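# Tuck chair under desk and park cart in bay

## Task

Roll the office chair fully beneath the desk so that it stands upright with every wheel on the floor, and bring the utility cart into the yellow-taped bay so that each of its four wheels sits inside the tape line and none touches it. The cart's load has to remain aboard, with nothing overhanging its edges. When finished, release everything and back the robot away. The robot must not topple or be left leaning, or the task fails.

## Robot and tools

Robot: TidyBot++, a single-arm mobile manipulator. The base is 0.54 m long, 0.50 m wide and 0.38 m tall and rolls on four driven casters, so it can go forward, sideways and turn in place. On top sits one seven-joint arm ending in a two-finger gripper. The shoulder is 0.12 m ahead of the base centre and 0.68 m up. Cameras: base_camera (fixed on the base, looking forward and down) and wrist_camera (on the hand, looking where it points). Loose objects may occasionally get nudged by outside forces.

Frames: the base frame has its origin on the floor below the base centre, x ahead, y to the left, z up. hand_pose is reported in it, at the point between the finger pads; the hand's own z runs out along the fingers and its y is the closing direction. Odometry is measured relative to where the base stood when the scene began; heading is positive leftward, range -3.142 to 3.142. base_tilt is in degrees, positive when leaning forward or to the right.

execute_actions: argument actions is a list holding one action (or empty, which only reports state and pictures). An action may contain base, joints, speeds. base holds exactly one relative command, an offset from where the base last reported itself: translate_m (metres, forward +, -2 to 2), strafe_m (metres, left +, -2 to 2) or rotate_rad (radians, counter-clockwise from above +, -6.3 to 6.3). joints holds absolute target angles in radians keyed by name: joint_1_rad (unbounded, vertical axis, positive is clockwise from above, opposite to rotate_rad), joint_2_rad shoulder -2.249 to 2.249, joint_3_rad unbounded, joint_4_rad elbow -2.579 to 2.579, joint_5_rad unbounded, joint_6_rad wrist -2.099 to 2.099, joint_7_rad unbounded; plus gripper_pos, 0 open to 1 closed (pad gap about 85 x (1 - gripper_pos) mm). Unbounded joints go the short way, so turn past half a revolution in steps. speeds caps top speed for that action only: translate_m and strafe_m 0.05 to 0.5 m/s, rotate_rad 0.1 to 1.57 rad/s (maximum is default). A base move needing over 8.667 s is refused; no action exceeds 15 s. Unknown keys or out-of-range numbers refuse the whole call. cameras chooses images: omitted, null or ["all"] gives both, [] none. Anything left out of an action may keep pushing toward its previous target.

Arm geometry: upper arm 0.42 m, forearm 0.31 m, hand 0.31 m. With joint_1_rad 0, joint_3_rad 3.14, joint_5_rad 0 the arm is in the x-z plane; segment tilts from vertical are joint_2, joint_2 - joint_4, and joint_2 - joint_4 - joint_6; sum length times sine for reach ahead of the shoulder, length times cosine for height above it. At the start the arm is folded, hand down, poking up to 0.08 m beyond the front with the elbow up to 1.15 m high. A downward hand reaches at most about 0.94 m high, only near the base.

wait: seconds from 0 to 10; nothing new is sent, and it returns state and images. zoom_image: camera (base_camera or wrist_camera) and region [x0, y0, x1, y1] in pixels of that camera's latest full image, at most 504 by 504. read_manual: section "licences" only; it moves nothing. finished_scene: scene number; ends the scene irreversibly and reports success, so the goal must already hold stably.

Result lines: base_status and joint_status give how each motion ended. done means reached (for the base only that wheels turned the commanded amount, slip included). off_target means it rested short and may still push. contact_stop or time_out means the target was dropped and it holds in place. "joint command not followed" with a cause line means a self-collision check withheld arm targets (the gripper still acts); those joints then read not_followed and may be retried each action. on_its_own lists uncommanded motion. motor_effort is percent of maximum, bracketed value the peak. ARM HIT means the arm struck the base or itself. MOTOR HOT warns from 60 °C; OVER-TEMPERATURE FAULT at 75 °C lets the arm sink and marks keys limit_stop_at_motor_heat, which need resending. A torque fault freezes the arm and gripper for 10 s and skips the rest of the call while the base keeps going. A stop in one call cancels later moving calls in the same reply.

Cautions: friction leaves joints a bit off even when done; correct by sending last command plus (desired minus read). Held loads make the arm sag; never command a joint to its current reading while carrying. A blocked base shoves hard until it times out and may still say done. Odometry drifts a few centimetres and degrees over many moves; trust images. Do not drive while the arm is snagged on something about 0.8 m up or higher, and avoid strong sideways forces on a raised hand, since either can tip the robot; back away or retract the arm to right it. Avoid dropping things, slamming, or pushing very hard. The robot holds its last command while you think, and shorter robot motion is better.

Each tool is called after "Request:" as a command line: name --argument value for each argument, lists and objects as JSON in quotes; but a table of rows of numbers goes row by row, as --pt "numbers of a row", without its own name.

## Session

Request:
execute_actions --actions '[{"joints":{"joint_4_rad":-2.2,"joint_6_rad":-0.3}}]'

Scene clock: 1.37 s.
base_odometry: x=+0.000 y=+0.000 heading=+0.000 (m, m, rad; odometry frame)
base_tilt: forward=-0.3 right=+0.3 (deg)
base_status: not commanded
joint_positions: joint_1_rad=+0.058 joint_2_rad=-0.337 joint_3_rad=+3.189 joint_4_rad=-2.210 joint_5_rad=+0.018 joint_6_rad=-0.334 joint_7_rad=+1.596 gripper_pos=+0.000
joint_status: all done
motor_effort: joint_1_rad=+1(1) joint_2_rad=-7(7) joint_3_rad=+0(0) joint_4_rad=+19(20) joint_5_rad=+0(0) joint_6_rad=+7(6) joint_7_rad=+0(0) (%)
hand_pose: x=+0.5286 y=-0.0446 z=+0.8004 quat_wxyz=(+0.028, +0.892, -0.032, +0.449) (m; base frame)
pictures: base_camera, wrist_camera
camera_calibration (this result's frames):
wrist_camera: T_world_to_cam=[[-0.0237374, -0.999155, 0.0335397, -0.0518485], [-0.626881, -0.0112575, -0.779034, 1.00423], [0.778753, -0.0395177, -0.626084, 0.221947], [0, 0, 0, 1]] pos_world=[0.455462, -0.0317287, 0.923027]
Images, in order (width x height): base_camera 644x364, wrist_camera 644x476.

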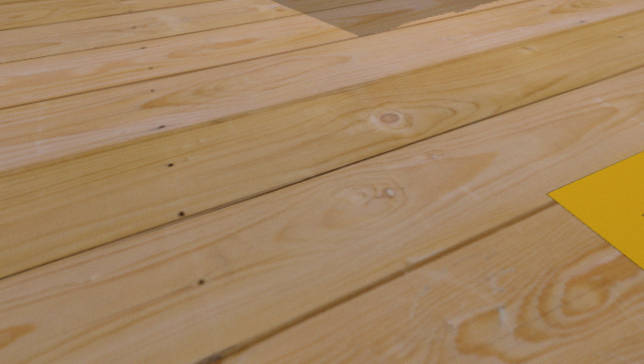

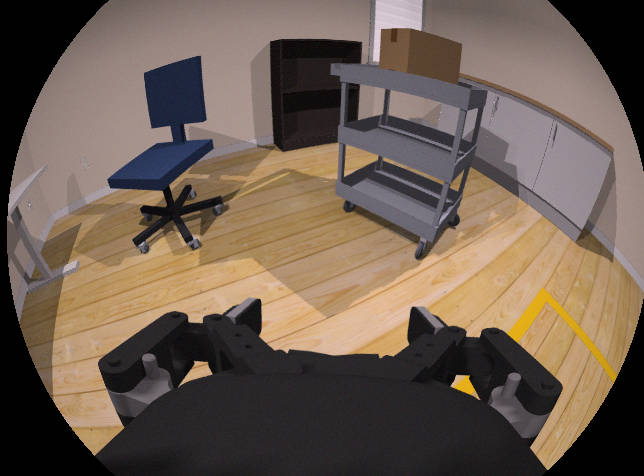

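Request:
execute_actions --actions '[{"base":{"rotate_rad":-1.07},"joints":{"joint_1_rad":0,"joint_3_rad":3.12}}]'

Request:
execute_actions --actions '[{"joints":{"joint_1_rad":-2.3}}]' --cameras '["wrist_camera"]'

Scene clock: 6.10 s.
base_odometry: x=+0.000 y=+0.000 heading=-1.069 (m, m, rad; odometry frame)
base_tilt: forward=-0.3 right=+0.3 (deg)
base_status: done
joint_positions: joint_1_rad=+0.003 joint_2_rad=-0.337 joint_3_rad=+3.122 joint_4_rad=-2.210 joint_5_rad=+0.018 joint_6_rad=-0.334 joint_7_rad=+1.596 gripper_pos=+0.000
joint_status: all done
motor_effort: joint_1_rad=+1(3) joint_2_rad=-7(8) joint_3_rad=+0(3) joint_4_rad=+19(19) joint_5_rad=+0(0) joint_6_rad=+7(7) joint_7_rad=+0(0) (%)
hand_pose: x=+0.5302 y=+0.0065 z=+0.8003 quat_wxyz=(+0.012, +0.892, +0.026, +0.450) (m; base frame)
pictures: base_camera, wrist_camera
camera_calibration (this result's frames):
wrist_camera: T_world_to_cam=[[0.0940487, -0.99402, 0.0554962, -0.0807752], [-0.620704, -0.102128, -0.777365, 1.0017], [0.778383, 0.0386634, -0.626597, 0.222755], [0, 0, 0, 1]] pos_world=[0.455966, 0.0133967, 0.922744]
Images, in order (width x height): base_camera 644x364, wrist_camera 644x476.

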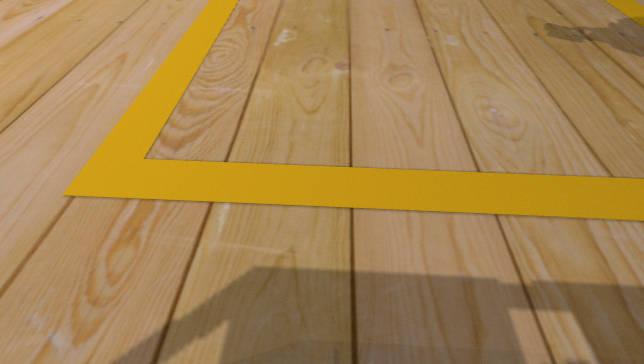

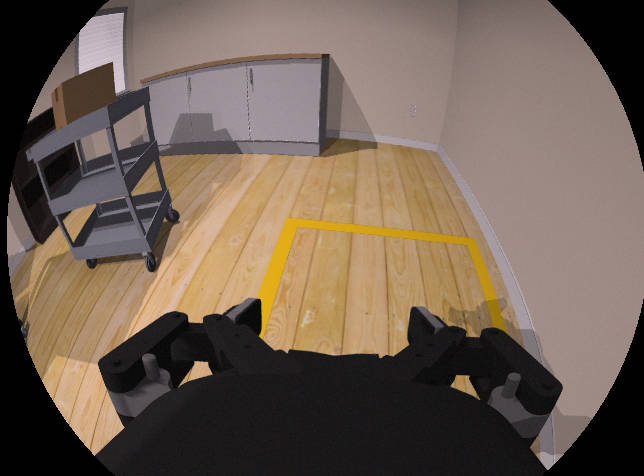

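Scene clock: 9.43 s.
base_odometry: x=+0.000 y=+0.000 heading=-1.069 (m, m, rad; odometry frame)
base_tilt: forward=-0.3 right=+0.3 (deg)
base_status: not commanded
joint_positions: joint_1_rad=-2.288 joint_2_rad=-0.337 joint_3_rad=+3.122 joint_4_rad=-2.210 joint_5_rad=+0.018 joint_6_rad=-0.334 joint_7_rad=+1.596 gripper_pos=+0.000
joint_status: all done
motor_effort: joint_1_rad=+1(0) joint_2_rad=-7(8) joint_3_rad=+0(1) joint_4_rad=+19(20) joint_5_rad=+0(0) joint_6_rad=+7(7) joint_7_rad=+0(0) (%)
hand_pose: x=-0.1571 y=+0.3048 z=+0.8003 quat_wxyz=(-0.405, +0.345, +0.824, +0.196) (m; base frame)
pictures: wrist_camera
camera_calibration (this result's frames):
wrist_camera: T_world_to_cam=[[0.685169, 0.726267, 0.0554964, -0.151119], [0.486133, -0.399223, -0.777365, 0.869984], [-0.542419, 0.559605, -0.626597, 0.37993], [0, 0, 0, 1]] pos_world=[-0.113304, 0.244459, 0.922744]
Images, in order (width x height): wrist_camera 644x476.

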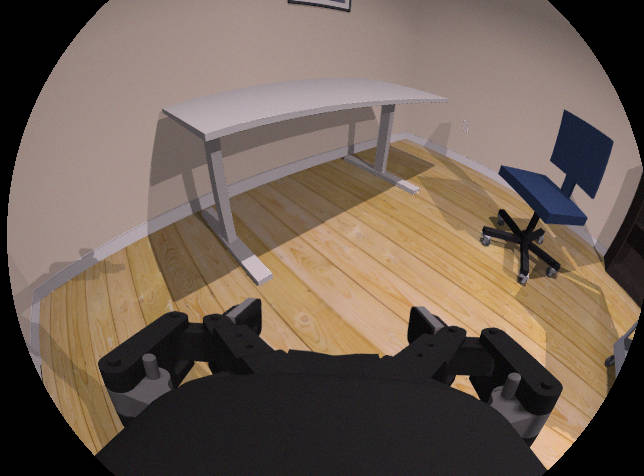

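Request:
execute_actions --actions '[{"base":{"strafe_m":0.72},"joints":{"joint_1_rad":-0.24,"joint_2_rad":0.12,"joint_3_rad":3.13,"joint_4_rad":-1.115,"joint_5_rad":0,"joint_6_rad":-1.28,"joint_7_rad":1.57,"gripper_pos":0.3}}]' --cameras '[]'

Request:
execute_actions --actions '[{"base":{"translate_m":0.5}}]'

Scene clock: 19.00 s.
base_odometry: x=+0.632 y=+0.345 heading=-1.070 (m, m, rad; odometry frame)
base_tilt: forward=-0.3 right=+0.2 (deg)
base_status: done
joint_positions: joint_1_rad=-0.247 joint_2_rad=+0.104 joint_3_rad=+3.122 joint_4_rad=-1.133 joint_5_rad=+0.018 joint_6_rad=-1.238 joint_7_rad=+1.596 gripper_pos=+0.300
joint_status: all done
motor_effort: joint_1_rad=+1(1) joint_2_rad=-22(22) joint_3_rad=+0(3) joint_4_rad=+18(20) joint_5_rad=+0(0) joint_6_rad=+5(8) joint_7_rad=+0(0) (%)
hand_pose: x=+0.6344 y=+0.1360 z=+0.9585 quat_wxyz=(-0.031, +0.935, +0.137, +0.326) (m; base frame)
pictures: none
No camera images: the call's "cameras" was empty. Leave "cameras" out to get every camera's image.

Scene clock: 21.37 s.
base_odometry: x=+0.872 y=-0.093 heading=-1.070 (m, m, rad; odometry frame)
base_tilt: forward=-0.3 right=+0.2 (deg)
base_status: done
joint_positions: joint_1_rad=-0.247 joint_2_rad=+0.123 joint_3_rad=+3.122 joint_4_rad=-1.130 joint_5_rad=+0.018 joint_6_rad=-1.242 joint_7_rad=+1.596 gripper_pos=+0.300
joint_status: not commanded
motor_effort: joint_1_rad=+1(2) joint_2_rad=-23(25) joint_3_rad=+0(1) joint_4_rad=+19(19) joint_5_rad=+0(1) joint_6_rad=+5(6) joint_7_rad=+0(0) (%)
hand_pose: x=+0.6387 y=+0.1371 z=+0.9491 quat_wxyz=(-0.030, +0.938, +0.137, +0.316) (m; base frame)
pictures: base_camera, wrist_camera
camera_calibration (this result's frames):
wrist_camera: T_world_to_cam=[[0.33361, -0.9424, 0.0242355, -0.0998238], [-0.77026, -0.287314, -0.569341, 1.12155], [0.54351, 0.17127, -0.821744, 0.543552], [0, 0, 0, 1]] pos_world=[0.601762, 0.135069, 1.08762]
Images, in order (width x height): base_camera 644x364, wrist_camera 644x476.

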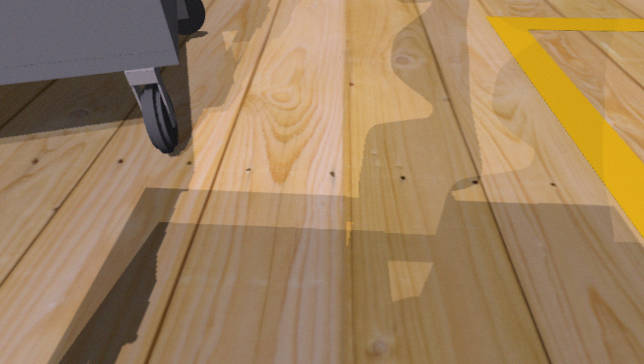

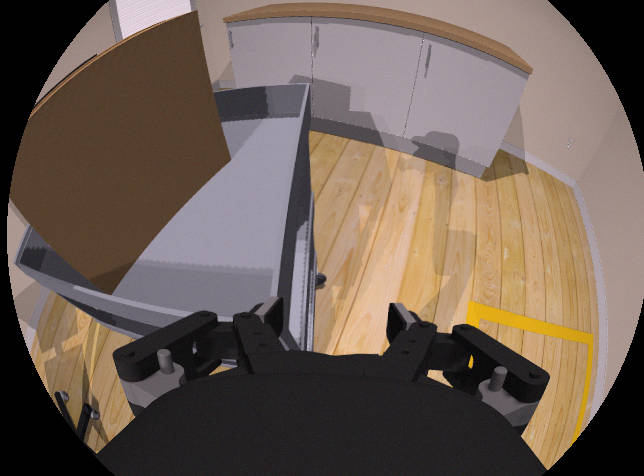

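Request:
execute_actions --actions '[{"base":{"translate_m":0.07},"joints":{"joint_2_rad":0.09}}]' --cameras '[]'

Request:
execute_actions --actions '[{"base":{"strafe_m":0.065}}]' --cameras '["wrist_camera"]'

Request:
execute_actions --actions '[{"joints":{"joint_2_rad":0.147,"joint_4_rad":-1.45,"joint_6_rad":-0.9}}]'

Scene clock: 25.00 s.
base_odometry: x=+0.906 y=-0.155 heading=-1.069 (m, m, rad; odometry frame)
base_tilt: forward=-0.3 right=+0.3 (deg)
base_status: done
joint_positions: joint_1_rad=-0.247 joint_2_rad=+0.095 joint_3_rad=+3.122 joint_4_rad=-1.127 joint_5_rad=+0.018 joint_6_rad=-1.242 joint_7_rad=+1.596 gripper_pos=+0.300
joint_status: all done
motor_effort: joint_1_rad=+1(3) joint_2_rad=-21(24) joint_3_rad=+0(1) joint_4_rad=+18(19) joint_5_rad=+0(1) joint_6_rad=+6(6) joint_7_rad=+0(0) (%)
hand_pose: x=+0.6315 y=+0.1353 z=+0.9656 quat_wxyz=(-0.032, +0.933, +0.137, +0.331) (m; base frame)
pictures: none
No camera images: the call's "cameras" was empty. Leave "cameras" out to get every camera's image.

Scene clock: 26.10 s.
base_odometry: x=+0.964 y=-0.123 heading=-1.069 (m, m, rad; odometry frame)
base_tilt: forward=-0.3 right=+0.2 (deg)
base_status: done
joint_positions: joint_1_rad=-0.247 joint_2_rad=+0.095 joint_3_rad=+3.123 joint_4_rad=-1.127 joint_5_rad=+0.017 joint_6_rad=-1.243 joint_7_rad=+1.596 gripper_pos=+0.300
joint_status: not commanded
motor_effort: joint_1_rad=+1(4) joint_2_rad=-21(23) joint_3_rad=+0(3) joint_4_rad=+19(19) joint_5_rad=+0(1) joint_6_rad=+6(6) joint_7_rad=+0(0) (%)
hand_pose: x=+0.6315 y=+0.1348 z=+0.9656 quat_wxyz=(-0.032, +0.933, +0.136, +0.331) (m; base frame)
pictures: wrist_camera
camera_calibration (this result's frames):
wrist_camera: T_world_to_cam=[[0.331871, -0.942952, 0.0265082, -0.100995], [-0.753404, -0.28186, -0.594086, 1.13721], [0.567666, 0.177188, -0.803965, 0.528201], [0, 0, 0, 1]] pos_world=[0.590452, 0.131709, 1.10293]
Images, in order (width x height): wrist_camera 644x476.

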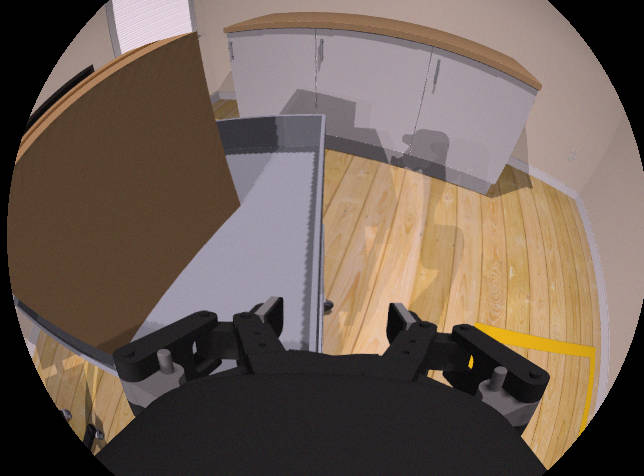

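Scene clock: 27.53 s.
base_odometry: x=+0.964 y=-0.123 heading=-1.069 (m, m, rad; odometry frame)
base_tilt: forward=-0.3 right=+0.2 (deg)
base_status: not commanded
joint_positions: joint_1_rad=-0.247 joint_2_rad=+0.144 joint_3_rad=+3.123 joint_4_rad=-1.438 joint_5_rad=+0.017 joint_6_rad=-0.942 joint_7_rad=+1.596 gripper_pos=+0.300
joint_status: all done
motor_effort: joint_1_rad=+1(1) joint_2_rad=-23(25) joint_3_rad=+0(1) joint_4_rad=+19(19) joint_5_rad=+0(0) joint_6_rad=+5(5) joint_7_rad=+0(0) (%)
hand_pose: x=+0.6552 y=+0.1421 z=+0.8412 quat_wxyz=(-0.029, +0.942, +0.140, +0.303) (m; base frame)
pictures: base_camera, wrist_camera
camera_calibration (this result's frames):
wrist_camera: T_world_to_cam=[[0.33814, -0.940839, 0.0219922, -0.0993527], [-0.784296, -0.29464, -0.545955, 1.06481], [0.520135, 0.167361, -0.837526, 0.474232], [0, 0, 0, 1]] pos_world=[0.622057, 0.140893, 0.980705]
Images, in order (width x height): base_camera 644x364, wrist_camera 644x476.

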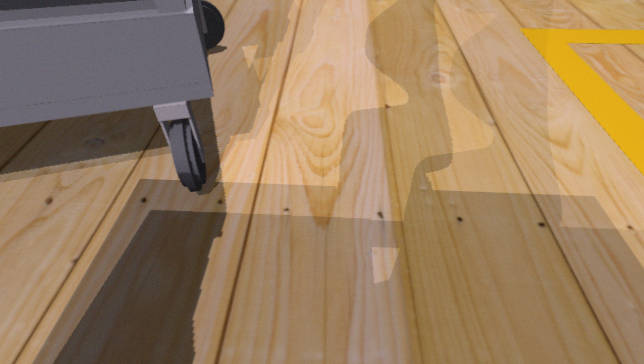

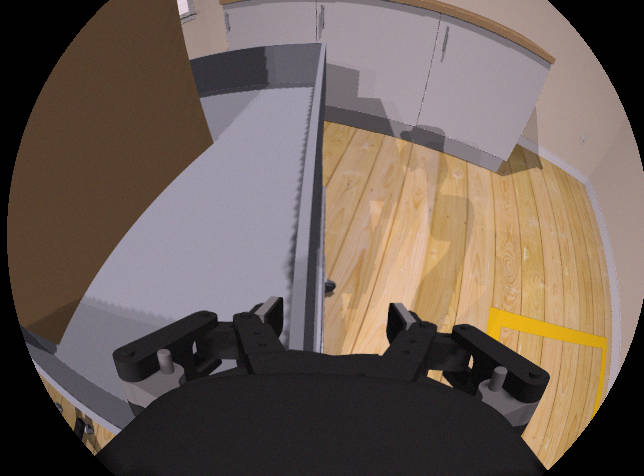

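Request:
execute_actions --actions '[{"base":{"strafe_m":0.02},"joints":{"joint_4_rad":-1.5,"gripper_pos":1}}]' --cameras '[]'

Request:
execute_actions --actions '[{"base":{"strafe_m":-1.25},"speeds":{"strafe_m":0.18},"joints":{"joint_1_rad":0.0}}]'

Scene clock: 29.90 s.
base_odometry: x=+0.981 y=-0.114 heading=-1.070 (m, m, rad; odometry frame)
base_tilt: forward=-0.3 right=+0.2 (deg)
base_status: done
joint_positions: joint_1_rad=-0.246 joint_2_rad=+0.135 joint_3_rad=+3.122 joint_4_rad=-1.468 joint_5_rad=+0.009 joint_6_rad=-0.932 joint_7_rad=+1.596 gripper_pos=+0.948
joint_status: gripper_pos off_target (ended at +0.948, target +1.000); the others done
motor_effort: joint_1_rad=+4(5) joint_2_rad=-19(24) joint_3_rad=+3(3) joint_4_rad=+17(19) joint_5_rad=+2(3) joint_6_rad=+4(7) joint_7_rad=-3(4) (%)
hand_pose: x=+0.6480 y=+0.1429 z=+0.8330 quat_wxyz=(-0.033, +0.944, +0.139, +0.297) (m; base frame)
pictures: none
No camera images: the call's "cameras" was empty. Leave "cameras" out to get every camera's image.

Scene clock: 37.57 s.
base_odometry: x=-0.115 y=-0.715 heading=-1.069 (m, m, rad; odometry frame)
base_tilt: forward=-0.3 right=+0.3 (deg)
base_status: done
joint_positions: joint_1_rad=-0.008 joint_2_rad=+0.128 joint_3_rad=+3.118 joint_4_rad=-1.482 joint_5_rad=-0.002 joint_6_rad=-0.916 joint_7_rad=+1.588 gripper_pos=+0.948
joint_status: all done
motor_effort: joint_1_rad=+3(18) joint_2_rad=-18(24) joint_3_rad=+2(18) joint_4_rad=+17(19) joint_5_rad=-2(8) joint_6_rad=+8(14) joint_7_rad=-4(13) (%)
hand_pose: x=+0.6659 y=+0.0185 z=+0.8329 quat_wxyz=(-0.005, +0.953, +0.022, +0.303) (m; base frame)
pictures: base_camera, wrist_camera
camera_calibration (this result's frames):
wrist_camera: T_world_to_cam=[[0.104189, -0.994554, -0.00261194, -0.0417423], [-0.833457, -0.0858787, -0.54587, 1.06105], [0.542673, 0.0590504, -0.837866, 0.469656], [0, 0, 0, 1]] pos_world=[0.633819, 0.0218732, 0.972594]
Images, in order (width x height): base_camera 644x364, wrist_camera 644x476.

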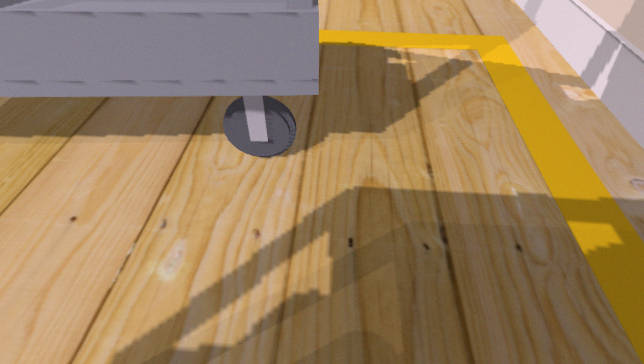

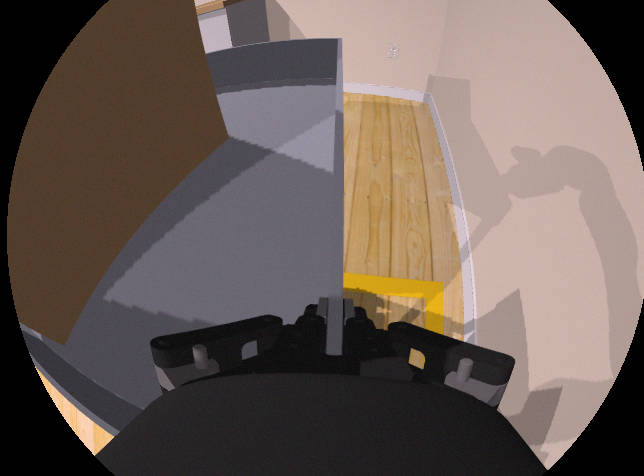

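Request:
execute_actions --actions '[{"base":{"translate_m":-0.3},"speeds":{"translate_m":0.15}}]' --cameras '[]'

Request:
execute_actions --actions '[{"base":{"strafe_m":-0.18},"speeds":{"strafe_m":0.12}}]'

Request:
execute_actions --actions '[{"joints":{"gripper_pos":0.5}}]' --cameras '[]'

Request:
execute_actions --actions '[{"joints":{"joint_2_rad":-0.1,"joint_4_rad":-1.3,"joint_6_rad":-1.2}}]' --cameras '[]'

Request:
execute_actions --actions '[{"base":{"translate_m":-0.3},"joints":{"joint_1_rad":0.3,"joint_2_rad":-0.3,"joint_4_rad":-2.2,"joint_6_rad":-0.3}}]' --cameras '[]'

Request:
execute_actions --actions '[{"base":{"strafe_m":1.5}}]'

Scene clock: 45.10 s.
base_odometry: x=-0.259 y=-0.452 heading=-1.069 (m, m, rad; odometry frame)
base_tilt: forward=-0.3 right=+0.3 (deg)
base_status: done
joint_positions: joint_1_rad=+0.036 joint_2_rad=+0.133 joint_3_rad=+3.169 joint_4_rad=-1.479 joint_5_rad=+0.010 joint_6_rad=-0.907 joint_7_rad=+1.563 gripper_pos=+0.949
joint_status: not commanded
motor_effort: joint_1_rad=-5(10) joint_2_rad=-20(24) joint_3_rad=-7(11) joint_4_rad=+16(17) joint_5_rad=-5(5) joint_6_rad=+7(9) joint_7_rad=+1(5) (%)
hand_pose: x=+0.6694 y=-0.0353 z=+0.8330 quat_wxyz=(+0.015, +0.951, -0.032, +0.306) (m; base frame)
pictures: none
No camera images: the call's "cameras" was empty. Leave "cameras" out to get every camera's image.

Scene clock: 47.17 s.
base_odometry: x=-0.417 y=-0.538 heading=-1.069 (m, m, rad; odometry frame)
base_tilt: forward=-0.3 right=+0.3 (deg)
base_status: done
joint_positions: joint_1_rad=-0.028 joint_2_rad=+0.132 joint_3_rad=+3.097 joint_4_rad=-1.481 joint_5_rad=+0.004 joint_6_rad=-0.907 joint_7_rad=+1.579 gripper_pos=+0.949
joint_status: not commanded
motor_effort: joint_1_rad=+6(11) joint_2_rad=-18(23) joint_3_rad=+4(9) joint_4_rad=+18(19) joint_5_rad=-1(5) joint_6_rad=+11(13) joint_7_rad=-4(5) (%)
hand_pose: x=+0.6677 y=+0.0394 z=+0.8331 quat_wxyz=(-0.011, +0.951, +0.039, +0.306) (m; base frame)
pictures: base_camera, wrist_camera
camera_calibration (this result's frames):
wrist_camera: T_world_to_cam=[[0.138518, -0.990353, -0.00357793, -0.0434737], [-0.826711, -0.113639, -0.551031, 1.06532], [0.545308, 0.0792857, -0.834477, 0.462175], [0, 0, 0, 1]] pos_world=[0.63471, 0.0413646, 0.972546]
Images, in order (width x height): base_camera 644x364, wrist_camera 644x476.

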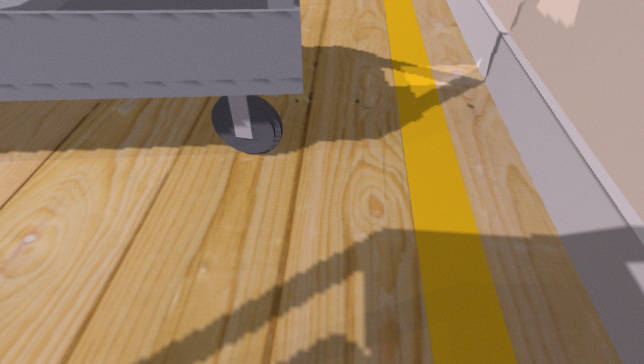

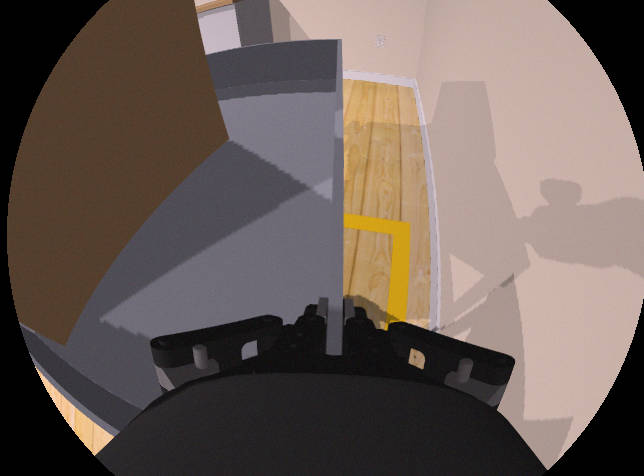

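Scene clock: 48.00 s.
base_odometry: x=-0.417 y=-0.538 heading=-1.070 (m, m, rad; odometry frame)
base_tilt: forward=-0.3 right=+0.3 (deg)
base_status: not commanded
joint_positions: joint_1_rad=-0.020 joint_2_rad=+0.131 joint_3_rad=+3.106 joint_4_rad=-1.479 joint_5_rad=+0.004 joint_6_rad=-0.907 joint_7_rad=+1.579 gripper_pos=+0.500
joint_status: all done
motor_effort: joint_1_rad=+2(6) joint_2_rad=-18(20) joint_3_rad=+1(4) joint_4_rad=+15(18) joint_5_rad=+1(2) joint_6_rad=+3(11) joint_7_rad=+0(4) (%)
hand_pose: x=+0.6688 y=+0.0297 z=+0.8339 quat_wxyz=(-0.007, +0.951, +0.030, +0.307) (m; base frame)
pictures: none
No camera images: the call's "cameras" was empty. Leave "cameras" out to get every camera's image.

Scene clock: 49.60 s.
base_odometry: x=-0.417 y=-0.538 heading=-1.070 (m, m, rad; odometry frame)
base_tilt: forward=-0.3 right=+0.3 (deg)
base_status: not commanded
joint_positions: joint_1_rad=-0.014 joint_2_rad=-0.105 joint_3_rad=+3.114 joint_4_rad=-1.305 joint_5_rad=+0.004 joint_6_rad=-1.159 joint_7_rad=+1.579 gripper_pos=+0.500
joint_status: all done
motor_effort: joint_1_rad=+1(3) joint_2_rad=-15(26) joint_3_rad=+0(1) joint_4_rad=+18(21) joint_5_rad=+0(1) joint_6_rad=+6(6) joint_7_rad=+0(0) (%)
hand_pose: x=+0.5867 y=+0.0205 z=+0.9932 quat_wxyz=(-0.003, +0.924, +0.024, +0.381) (m; base frame)
pictures: none
No camera images: the call's "cameras" was empty. Leave "cameras" out to get every camera's image.

Scene clock: 53.40 s.
base_odometry: x=-0.554 y=-0.288 heading=-1.070 (m, m, rad; odometry frame)
base_tilt: forward=-0.3 right=+0.2 (deg)
base_status: translate_m time_out (by the wheels' count: -0.285 of -0.300)
joint_positions: joint_1_rad=+0.286 joint_2_rad=-0.289 joint_3_rad=+3.118 joint_4_rad=-2.186 joint_5_rad=+0.004 joint_6_rad=-0.339 joint_7_rad=+1.579 gripper_pos=+0.500
joint_status: all done
motor_effort: joint_1_rad=+1(4) joint_2_rad=-8(22) joint_3_rad=+0(5) joint_4_rad=+19(22) joint_5_rad=+0(1) joint_6_rad=+7(8) joint_7_rad=+0(0) (%)
hand_pose: x=+0.5273 y=-0.1085 z=+0.7922 quat_wxyz=(+0.064, +0.892, -0.111, +0.433) (m; base frame)
pictures: none
No camera images: the call's "cameras" was empty. Leave "cameras" out to get every camera's image.

not run: a stop came earlier in this reply.

Request:
execute_actions --actions '[{"base":{"strafe_m":1.5}}]'

Scene clock: 61.33 s.
base_odometry: x=+0.762 y=+0.432 heading=-1.070 (m, m, rad; odometry frame)
base_tilt: forward=-0.3 right=+0.2 (deg)
base_status: done
joint_positions: joint_1_rad=+0.288 joint_2_rad=-0.290 joint_3_rad=+3.120 joint_4_rad=-2.186 joint_5_rad=+0.004 joint_6_rad=-0.339 joint_7_rad=+1.579 gripper_pos=+0.500
joint_status: not commanded
motor_effort: joint_1_rad=+1(2) joint_2_rad=-9(10) joint_3_rad=+0(2) joint_4_rad=+19(19) joint_5_rad=+0(0) joint_6_rad=+7(7) joint_7_rad=+0(0) (%)
hand_pose: x=+0.5270 y=-0.1099 z=+0.7923 quat_wxyz=(+0.064, +0.892, -0.113, +0.433) (m; base frame)
pictures: base_camera, wrist_camera
camera_calibration (this result's frames):
wrist_camera: T_world_to_cam=[[-0.200066, -0.979413, 0.0268982, -0.0164882], [-0.638603, 0.109529, -0.761702, 1.00187], [0.743074, -0.169568, -0.647369, 0.236987], [0, 0, 0, 1]] pos_world=[0.460402, -0.0856981, 0.916991]
Images, in order (width x height): base_camera 644x364, wrist_camera 644x476.

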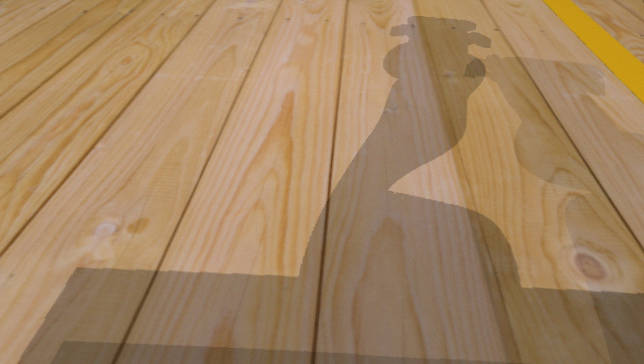

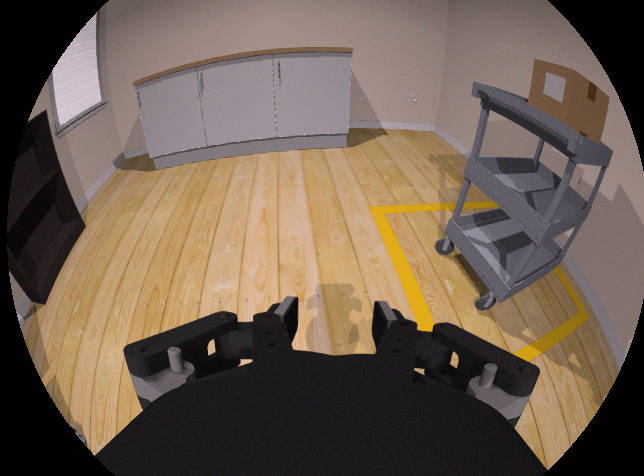

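Request:
execute_actions --actions '[{"base":{"translate_m":1.25},"joints":{"joint_1_rad":0,"gripper_pos":0}}]' --cameras '[]'

Request:
execute_actions --actions '[{"base":{"rotate_rad":2.9},"joints":{"joint_1_rad":0.4,"joint_2_rad":1.04,"joint_3_rad":3.14,"joint_4_rad":-2.22,"joint_6_rad":1.58}}]' --cameras '[]'

Request:
execute_actions --actions '[{"base":{"strafe_m":-0.6},"joints":{"joint_1_rad":0}}]'

Scene clock: 69.83 s.
base_odometry: x=+1.362 y=-0.664 heading=-1.070 (m, m, rad; odometry frame)
base_tilt: forward=-0.3 right=+0.3 (deg)
base_status: done
joint_positions: joint_1_rad=+0.011 joint_2_rad=-0.294 joint_3_rad=+3.120 joint_4_rad=-2.187 joint_5_rad=+0.004 joint_6_rad=-0.338 joint_7_rad=+1.579 gripper_pos=+0.000
joint_status: all done
motor_effort: joint_1_rad=+1(1) joint_2_rad=-9(11) joint_3_rad=+0(1) joint_4_rad=+19(19) joint_5_rad=+0(0) joint_6_rad=+7(7) joint_7_rad=+0(0) (%)
hand_pose: x=+0.5409 y=+0.0055 z=+0.7942 quat_wxyz=(+0.004, +0.898, +0.011, +0.440) (m; base frame)
pictures: none
No camera images: the call's "cameras" was empty. Leave "cameras" out to get every camera's image.

Scene clock: 73.30 s.
base_odometry: x=+1.362 y=-0.665 heading=+1.829 (m, m, rad; odometry frame)
base_tilt: forward=-0.3 right=+0.3 (deg)
base_status: done
joint_positions: joint_1_rad=+0.390 joint_2_rad=+1.032 joint_3_rad=+3.129 joint_4_rad=-2.200 joint_5_rad=+0.004 joint_6_rad=+1.539 joint_7_rad=+1.579 gripper_pos=+0.000
joint_status: all done
motor_effort: joint_1_rad=+1(5) joint_2_rad=-33(34) joint_3_rad=-1(4) joint_4_rad=+4(19) joint_5_rad=+0(1) joint_6_rad=+9(8) joint_7_rad=+0(0) (%)
hand_pose: x=+0.7156 y=-0.2361 z=+0.5466 quat_wxyz=(+0.123, +0.736, -0.142, +0.651) (m; base frame)
pictures: none
No camera images: the call's "cameras" was empty. Leave "cameras" out to get every camera's image.

Scene clock: 75.87 s.
base_odometry: x=+1.942 y=-0.510 heading=+1.830 (m, m, rad; odometry frame)
base_tilt: forward=-0.3 right=+0.3 (deg)
base_status: done
joint_positions: joint_1_rad=+0.008 joint_2_rad=+1.032 joint_3_rad=+3.133 joint_4_rad=-2.202 joint_5_rad=+0.004 joint_6_rad=+1.539 joint_7_rad=+1.579 gripper_pos=+0.000
joint_status: all done
motor_effort: joint_1_rad=+1(5) joint_2_rad=-33(34) joint_3_rad=-1(3) joint_4_rad=+4(4) joint_5_rad=+0(1) joint_6_rad=+9(9) joint_7_rad=+0(0) (%)
hand_pose: x=+0.7601 y=+0.0015 z=+0.5461 quat_wxyz=(-0.001, +0.750, +0.001, +0.662) (m; base frame)
pictures: base_camera, wrist_camera
camera_calibration (this result's frames):
wrist_camera: T_world_to_cam=[[0.047267, -0.998124, 0.038902, -0.0485984], [-0.160876, -0.0460439, -0.9859, 0.710575], [0.985842, 0.0403421, -0.16275, -0.52624], [0, 0, 0, 1]] pos_world=[0.635401, 0.00544, 0.616801]
Images, in order (width x height): base_camera 644x364, wrist_camera 644x476.

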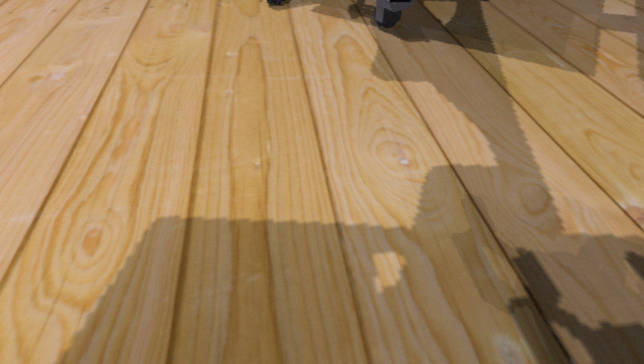

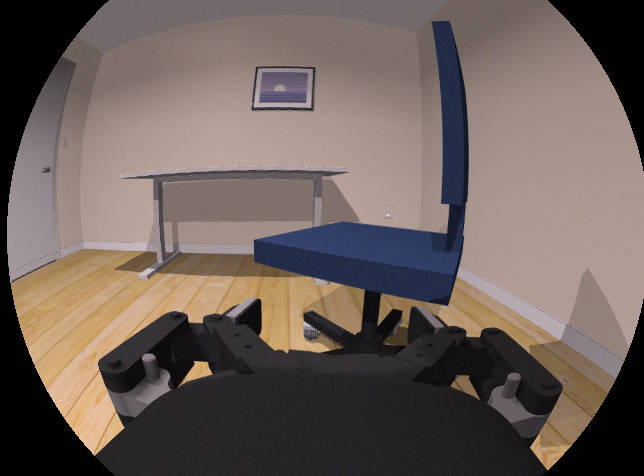

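Request:
execute_actions --actions '[{"base":{"strafe_m":-0.3},"joints":{"joint_2_rad":0.85,"joint_6_rad":1.45,"gripper_pos":1}}]' --cameras '[]'

Request:
execute_actions --actions '[{"base":{"translate_m":0.33}}]'

Request:
execute_actions --actions '[{"base":{"strafe_m":0.3},"speeds":{"strafe_m":0.12}}]'

Scene clock: 85.30 s.
base_odometry: x=+2.232 y=-0.433 heading=+1.831 (m, m, rad; odometry frame)
base_tilt: forward=-0.3 right=+0.3 (deg)
base_status: done
joint_positions: joint_1_rad=+0.007 joint_2_rad=+0.849 joint_3_rad=+3.134 joint_4_rad=-2.203 joint_5_rad=+0.004 joint_6_rad=+1.493 joint_7_rad=+1.579 gripper_pos=+0.999
joint_status: all done
motor_effort: joint_1_rad=+1(4) joint_2_rad=-32(35) joint_3_rad=-1(2) joint_4_rad=+7(7) joint_5_rad=+0(1) joint_6_rad=+9(10) joint_7_rad=+0(0) (%)
hand_pose: x=+0.7742 y=+0.0018 z=+0.6506 quat_wxyz=(+0.000, +0.703, +0.002, +0.711) (m; base frame)
pictures: none
No camera images: the call's "cameras" was empty. Leave "cameras" out to get every camera's image.

Scene clock: 87.30 s.
base_odometry: x=+2.148 y=-0.113 heading=+1.831 (m, m, rad; odometry frame)
base_tilt: forward=-0.3 right=+0.3 (deg)
base_status: done
joint_positions: joint_1_rad=+0.006 joint_2_rad=+0.848 joint_3_rad=+3.134 joint_4_rad=-2.207 joint_5_rad=+0.004 joint_6_rad=+1.491 joint_7_rad=+1.579 gripper_pos=+0.999
joint_status: not commanded
motor_effort: joint_1_rad=+1(2) joint_2_rad=-32(34) joint_3_rad=-1(2) joint_4_rad=+6(8) joint_5_rad=+0(0) joint_6_rad=+9(9) joint_7_rad=+0(0) (%)
hand_pose: x=+0.7730 y=+0.0019 z=+0.6489 quat_wxyz=(+0.000, +0.705, +0.002, +0.709) (m; base frame)
pictures: base_camera, wrist_camera
camera_calibration (this result's frames):
wrist_camera: T_world_to_cam=[[0.0426762, -0.997958, 0.04752, -0.0549026], [-0.0309692, -0.0488619, -0.998325, 0.721633], [0.998609, 0.0411331, -0.0329912, -0.616369], [0, 0, 0, 1]] pos_world=[0.640203, 0.00582299, 0.702698]
Images, in order (width x height): base_camera 644x364, wrist_camera 644x476.

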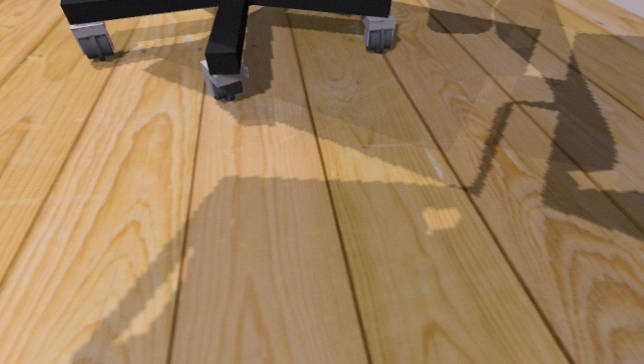

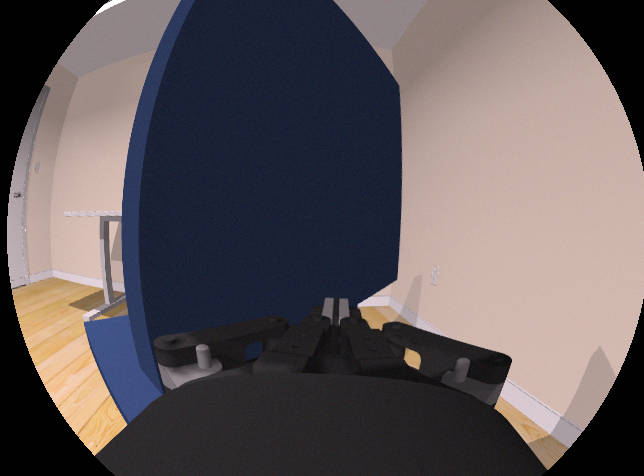

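Scene clock: 90.40 s.
base_odometry: x=+1.857 y=-0.190 heading=+1.830 (m, m, rad; odometry frame)
base_tilt: forward=-0.3 right=+0.2 (deg)
base_status: done
joint_positions: joint_1_rad=+0.004 joint_2_rad=+0.848 joint_3_rad=+3.150 joint_4_rad=-2.224 joint_5_rad=-0.012 joint_6_rad=+1.491 joint_7_rad=+1.579 gripper_pos=+0.999
joint_status: not commanded
motor_effort: joint_1_rad=+1(6) joint_2_rad=-32(32) joint_3_rad=-1(6) joint_4_rad=+7(11) joint_5_rad=+0(5) joint_6_rad=+9(9) joint_7_rad=+0(1) (%)
hand_pose: x=+0.7677 y=-0.0093 z=+0.6429 quat_wxyz=(+0.013, +0.711, -0.003, +0.703) (m; base frame)
pictures: base_camera, wrist_camera
camera_calibration (this result's frames):
wrist_camera: T_world_to_cam=[[0.018368, -0.998169, 0.0576376, -0.0534244], [-0.0497501, -0.0584884, -0.997048, 0.728463], [0.998593, 0.0154463, -0.0507333, -0.599574], [0, 0, 0, 1]] pos_world=[0.635952, -0.00145875, 0.698973]
Images, in order (width x height): base_camera 644x364, wrist_camera 644x476.

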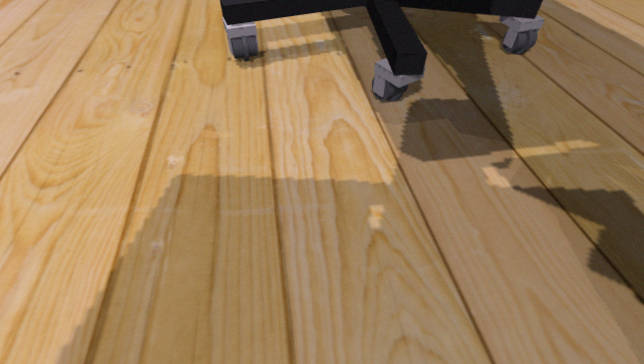

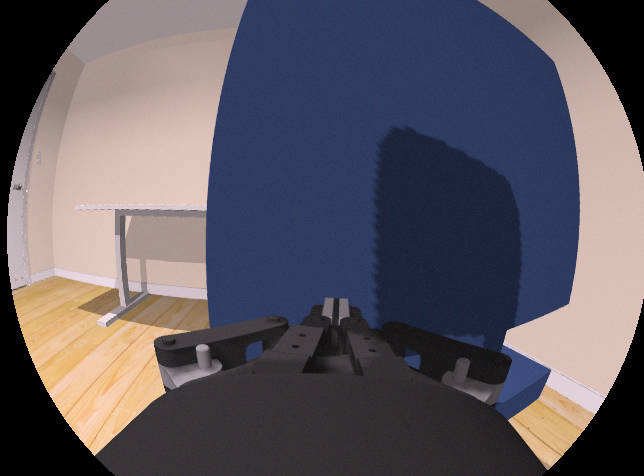

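Nearly square. Back off and line up on the post.

Request:
execute_actions --actions '[{"base":{"translate_m":-0.12}}]' --cameras '[]'

Request:
execute_actions --actions '[{"base":{"strafe_m":-0.11},"joints":{"joint_2_rad":1.04,"joint_6_rad":1.6,"gripper_pos":0}}]'

Scene clock: 94.13 s.
base_odometry: x=+1.888 y=-0.306 heading=+1.831 (m, m, rad; odometry frame)
base_tilt: forward=-0.3 right=+0.2 (deg)
base_status: done
joint_positions: joint_1_rad=+0.004 joint_2_rad=+0.848 joint_3_rad=+3.150 joint_4_rad=-2.224 joint_5_rad=-0.012 joint_6_rad=+1.490 joint_7_rad=+1.579 gripper_pos=+0.999
joint_status: not commanded
motor_effort: joint_1_rad=+1(2) joint_2_rad=-32(33) joint_3_rad=-1(1) joint_4_rad=+7(8) joint_5_rad=+0(0) joint_6_rad=+9(9) joint_7_rad=+0(0) (%)
hand_pose: x=+0.7677 y=-0.0093 z=+0.6428 quat_wxyz=(+0.013, +0.711, -0.003, +0.703) (m; base frame)
pictures: none
No camera images: the call's "cameras" was empty. Leave "cameras" out to get every camera's image.

Scene clock: 95.43 s.
base_odometry: x=+1.995 y=-0.278 heading=+1.830 (m, m, rad; odometry frame)
base_tilt: forward=-0.2 right=+0.3 (deg)
base_status: done
joint_positions: joint_1_rad=+0.008 joint_2_rad=+1.041 joint_3_rad=+3.150 joint_4_rad=-2.224 joint_5_rad=-0.012 joint_6_rad=+1.557 joint_7_rad=+1.579 gripper_pos=+0.000
joint_status: all done
motor_effort: joint_1_rad=+1(3) joint_2_rad=-33(34) joint_3_rad=-1(3) joint_4_rad=+4(6) joint_5_rad=+0(1) joint_6_rad=+9(9) joint_7_rad=+0(0) (%)
hand_pose: x=+0.7518 y=-0.0108 z=+0.5401 quat_wxyz=(+0.014, +0.754, -0.003, +0.657) (m; base frame)
pictures: base_camera, wrist_camera
camera_calibration (this result's frames):
wrist_camera: T_world_to_cam=[[0.0231518, -0.998227, 0.0548387, -0.0507907], [-0.174219, -0.0580426, -0.982995, 0.711096], [0.984435, 0.0132041, -0.175254, -0.511063], [0, 0, 0, 1]] pos_world=[0.628171, -0.00267868, 0.612223]
Images, in order (width x height): base_camera 644x364, wrist_camera 644x476.

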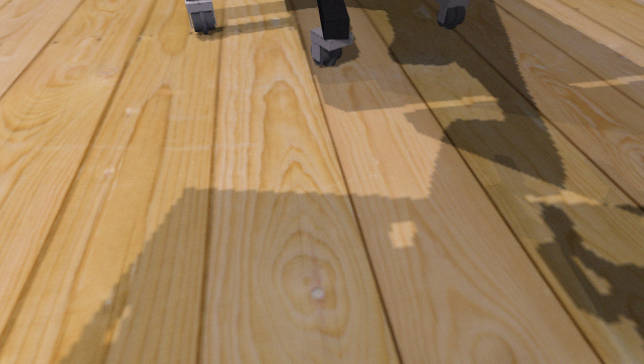

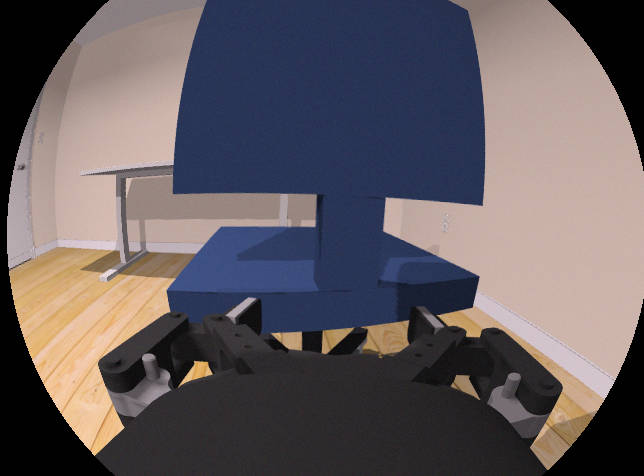

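Request:
execute_actions --actions '[{"base":{"rotate_rad":0.15}}]' --cameras '[]'

Request:
execute_actions --actions '[{"base":{"strafe_m":-0.157}}]' --cameras '[]'

Request:
execute_actions --actions '[{"base":{"translate_m":0.08}}]'

Scene clock: 99.73 s.
base_odometry: x=+1.995 y=-0.278 heading=+1.981 (m, m, rad; odometry frame)
base_tilt: forward=-0.3 right=+0.3 (deg)
base_status: done
joint_positions: joint_1_rad=-0.005 joint_2_rad=+1.041 joint_3_rad=+3.142 joint_4_rad=-2.224 joint_5_rad=-0.012 joint_6_rad=+1.558 joint_7_rad=+1.579 gripper_pos=+0.000
joint_status: not commanded
motor_effort: joint_1_rad=+1(5) joint_2_rad=-33(34) joint_3_rad=-1(3) joint_4_rad=+4(4) joint_5_rad=+0(1) joint_6_rad=+9(9) joint_7_rad=+0(0) (%)
hand_pose: x=+0.7519 y=+0.0005 z=+0.5404 quat_wxyz=(+0.006, +0.753, +0.001, +0.658) (m; base frame)
pictures: none
No camera images: the call's "cameras" was empty. Leave "cameras" out to get every camera's image.

Scene clock: 101.20 s.
base_odometry: x=+2.139 y=-0.216 heading=+1.982 (m, m, rad; odometry frame)
base_tilt: forward=-0.2 right=+0.3 (deg)
base_status: done
joint_positions: joint_1_rad=+0.006 joint_2_rad=+1.041 joint_3_rad=+3.142 joint_4_rad=-2.224 joint_5_rad=-0.012 joint_6_rad=+1.558 joint_7_rad=+1.579 gripper_pos=+0.000
joint_status: not commanded
motor_effort: joint_1_rad=+1(4) joint_2_rad=-32(33) joint_3_rad=-1(3) joint_4_rad=+4(4) joint_5_rad=+0(1) joint_6_rad=+9(8) joint_7_rad=+0(0) (%)
hand_pose: x=+0.7519 y=-0.0062 z=+0.5404 quat_wxyz=(+0.009, +0.753, -0.003, +0.658) (m; base frame)
pictures: none
No camera images: the call's "cameras" was empty. Leave "cameras" out to get every camera's image.

Scene clock: 102.37 s.
base_odometry: x=+2.107 y=-0.142 heading=+1.981 (m, m, rad; odometry frame)
base_tilt: forward=-0.2 right=+0.3 (deg)
base_status: done
joint_positions: joint_1_rad=+0.006 joint_2_rad=+1.041 joint_3_rad=+3.142 joint_4_rad=-2.223 joint_5_rad=-0.012 joint_6_rad=+1.560 joint_7_rad=+1.579 gripper_pos=+0.000
joint_status: not commanded
motor_effort: joint_1_rad=+1(3) joint_2_rad=-33(35) joint_3_rad=-1(2) joint_4_rad=+3(5) joint_5_rad=+0(1) joint_6_rad=+9(9) joint_7_rad=+0(0) (%)
hand_pose: x=+0.7522 y=-0.0061 z=+0.5411 quat_wxyz=(+0.009, +0.753, -0.003, +0.658) (m; base frame)
pictures: base_camera, wrist_camera
camera_calibration (this result's frames):
wrist_camera: T_world_to_cam=[[0.0289723, -0.998416, 0.0482244, -0.0469445], [-0.170911, -0.0524822, -0.983888, 0.710423], [0.98486, 0.0202634, -0.172161, -0.513265], [0, 0, 0, 1]] pos_world=[0.628274, 0.00081498, 0.612876]
Images, in order (width x height): base_camera 644x364, wrist_camera 644x476.

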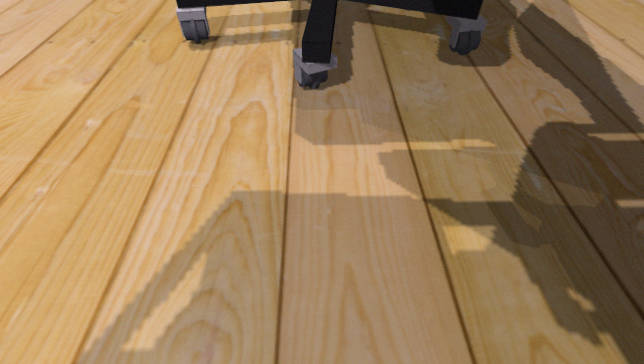

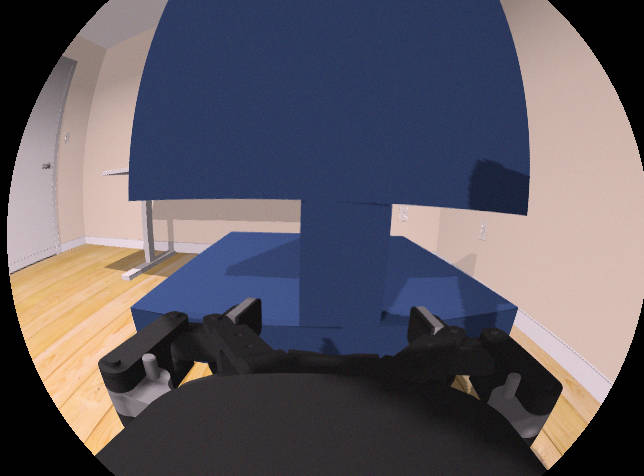

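Request:
execute_actions --actions '[{"base":{"strafe_m":-0.005}}]' --cameras '[]'

Request:
execute_actions --actions '[{"base":{"translate_m":0.14},"speeds":{"translate_m":0.07}}]' --cameras '["wrist_camera"]'

Request:
execute_actions --actions '[{"joints":{"gripper_pos":1}}]'

Scene clock: 105.17 s.
base_odometry: x=+2.111 y=-0.140 heading=+1.982 (m, m, rad; odometry frame)
base_tilt: forward=-0.3 right=+0.3 (deg)
base_status: done
joint_positions: joint_1_rad=+0.004 joint_2_rad=+1.041 joint_3_rad=+3.142 joint_4_rad=-2.223 joint_5_rad=-0.012 joint_6_rad=+1.560 joint_7_rad=+1.579 gripper_pos=+0.000
joint_status: not commanded
motor_effort: joint_1_rad=+0(4) joint_2_rad=-33(34) joint_3_rad=-1(3) joint_4_rad=+4(3) joint_5_rad=+0(1) joint_6_rad=+8(9) joint_7_rad=+0(0) (%)
hand_pose: x=+0.7522 y=-0.0051 z=+0.5411 quat_wxyz=(+0.009, +0.753, -0.002, +0.658) (m; base frame)
pictures: none
No camera images: the call's "cameras" was empty. Leave "cameras" out to get every camera's image.

Scene clock: 107.63 s.
base_odometry: x=+2.056 y=-0.011 heading=+1.981 (m, m, rad; odometry frame)
base_tilt: forward=-0.2 right=+0.3 (deg)
base_status: done
joint_positions: joint_1_rad=+0.003 joint_2_rad=+1.041 joint_3_rad=+3.142 joint_4_rad=-2.223 joint_5_rad=-0.011 joint_6_rad=+1.560 joint_7_rad=+1.579 gripper_pos=+0.000
joint_status: not commanded
motor_effort: joint_1_rad=+0(5) joint_2_rad=-33(34) joint_3_rad=-2(1) joint_4_rad=+4(5) joint_5_rad=+1(2) joint_6_rad=+8(9) joint_7_rad=+0(0) (%)
hand_pose: x=+0.7522 y=-0.0042 z=+0.5412 quat_wxyz=(+0.008, +0.753, -0.002, +0.658) (m; base frame)
pictures: wrist_camera
camera_calibration (this result's frames):
wrist_camera: T_world_to_cam=[[0.0325811, -0.998313, 0.0480488, -0.0476684], [-0.170521, -0.0529218, -0.983932, 0.710315], [0.984815, 0.0238642, -0.171958, -0.51338], [0, 0, 0, 1]] pos_world=[0.628261, 0.00225452, 0.612912]
Images, in order (width x height): wrist_camera 644x476.

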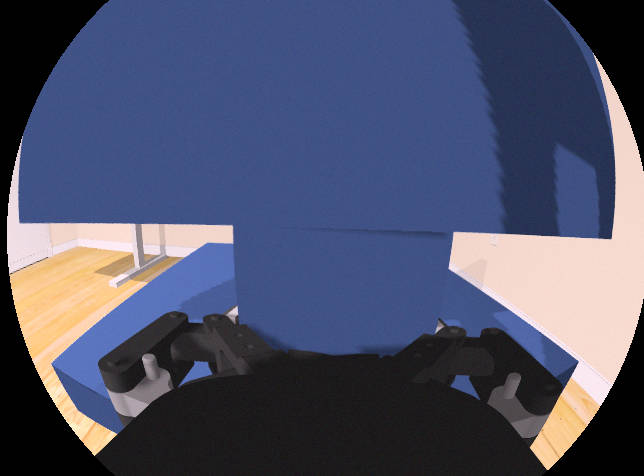

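Scene clock: 108.73 s.
base_odometry: x=+2.056 y=-0.011 heading=+1.981 (m, m, rad; odometry frame)
base_tilt: forward=-0.2 right=+0.3 (deg)
base_status: not commanded
joint_positions: joint_1_rad=+0.002 joint_2_rad=+1.041 joint_3_rad=+3.142 joint_4_rad=-2.226 joint_5_rad=-0.011 joint_6_rad=+1.564 joint_7_rad=+1.579 gripper_pos=+0.048
joint_status: gripper_pos off_target (ended at +0.048, target +1.000)
motor_effort: joint_1_rad=+0(5) joint_2_rad=-33(34) joint_3_rad=-4(4) joint_4_rad=+4(8) joint_5_rad=+1(2) joint_6_rad=+8(9) joint_7_rad=-4(5) (%)
hand_pose: x=+0.7513 y=-0.0038 z=+0.5414 quat_wxyz=(+0.008, +0.752, -0.001, +0.659) (m; base frame)
pictures: base_camera, wrist_camera
camera_calibration (this result's frames):
wrist_camera: T_world_to_cam=[[0.033509, -0.998252, 0.0486928, -0.0482879], [-0.169903, -0.0537007, -0.983997, 0.709931], [0.984891, 0.0246997, -0.171405, -0.512827], [0, 0, 0, 1]] pos_world=[0.627316, 0.00258693, 0.61302]
Images, in order (width x height): base_camera 644x364, wrist_camera 644x476.

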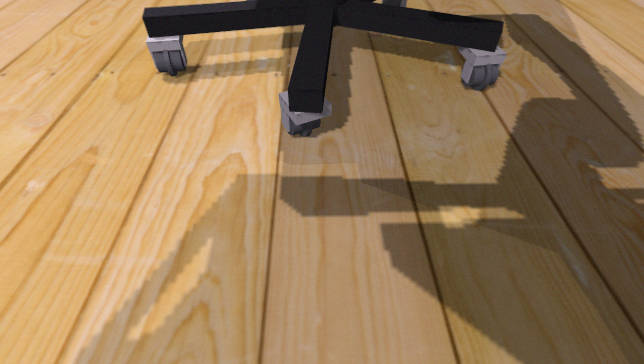

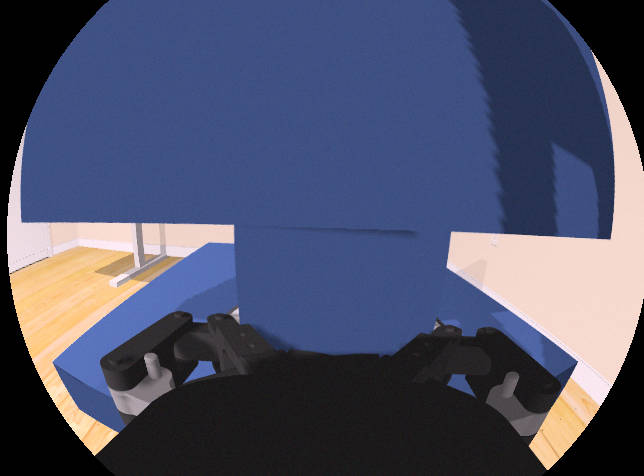

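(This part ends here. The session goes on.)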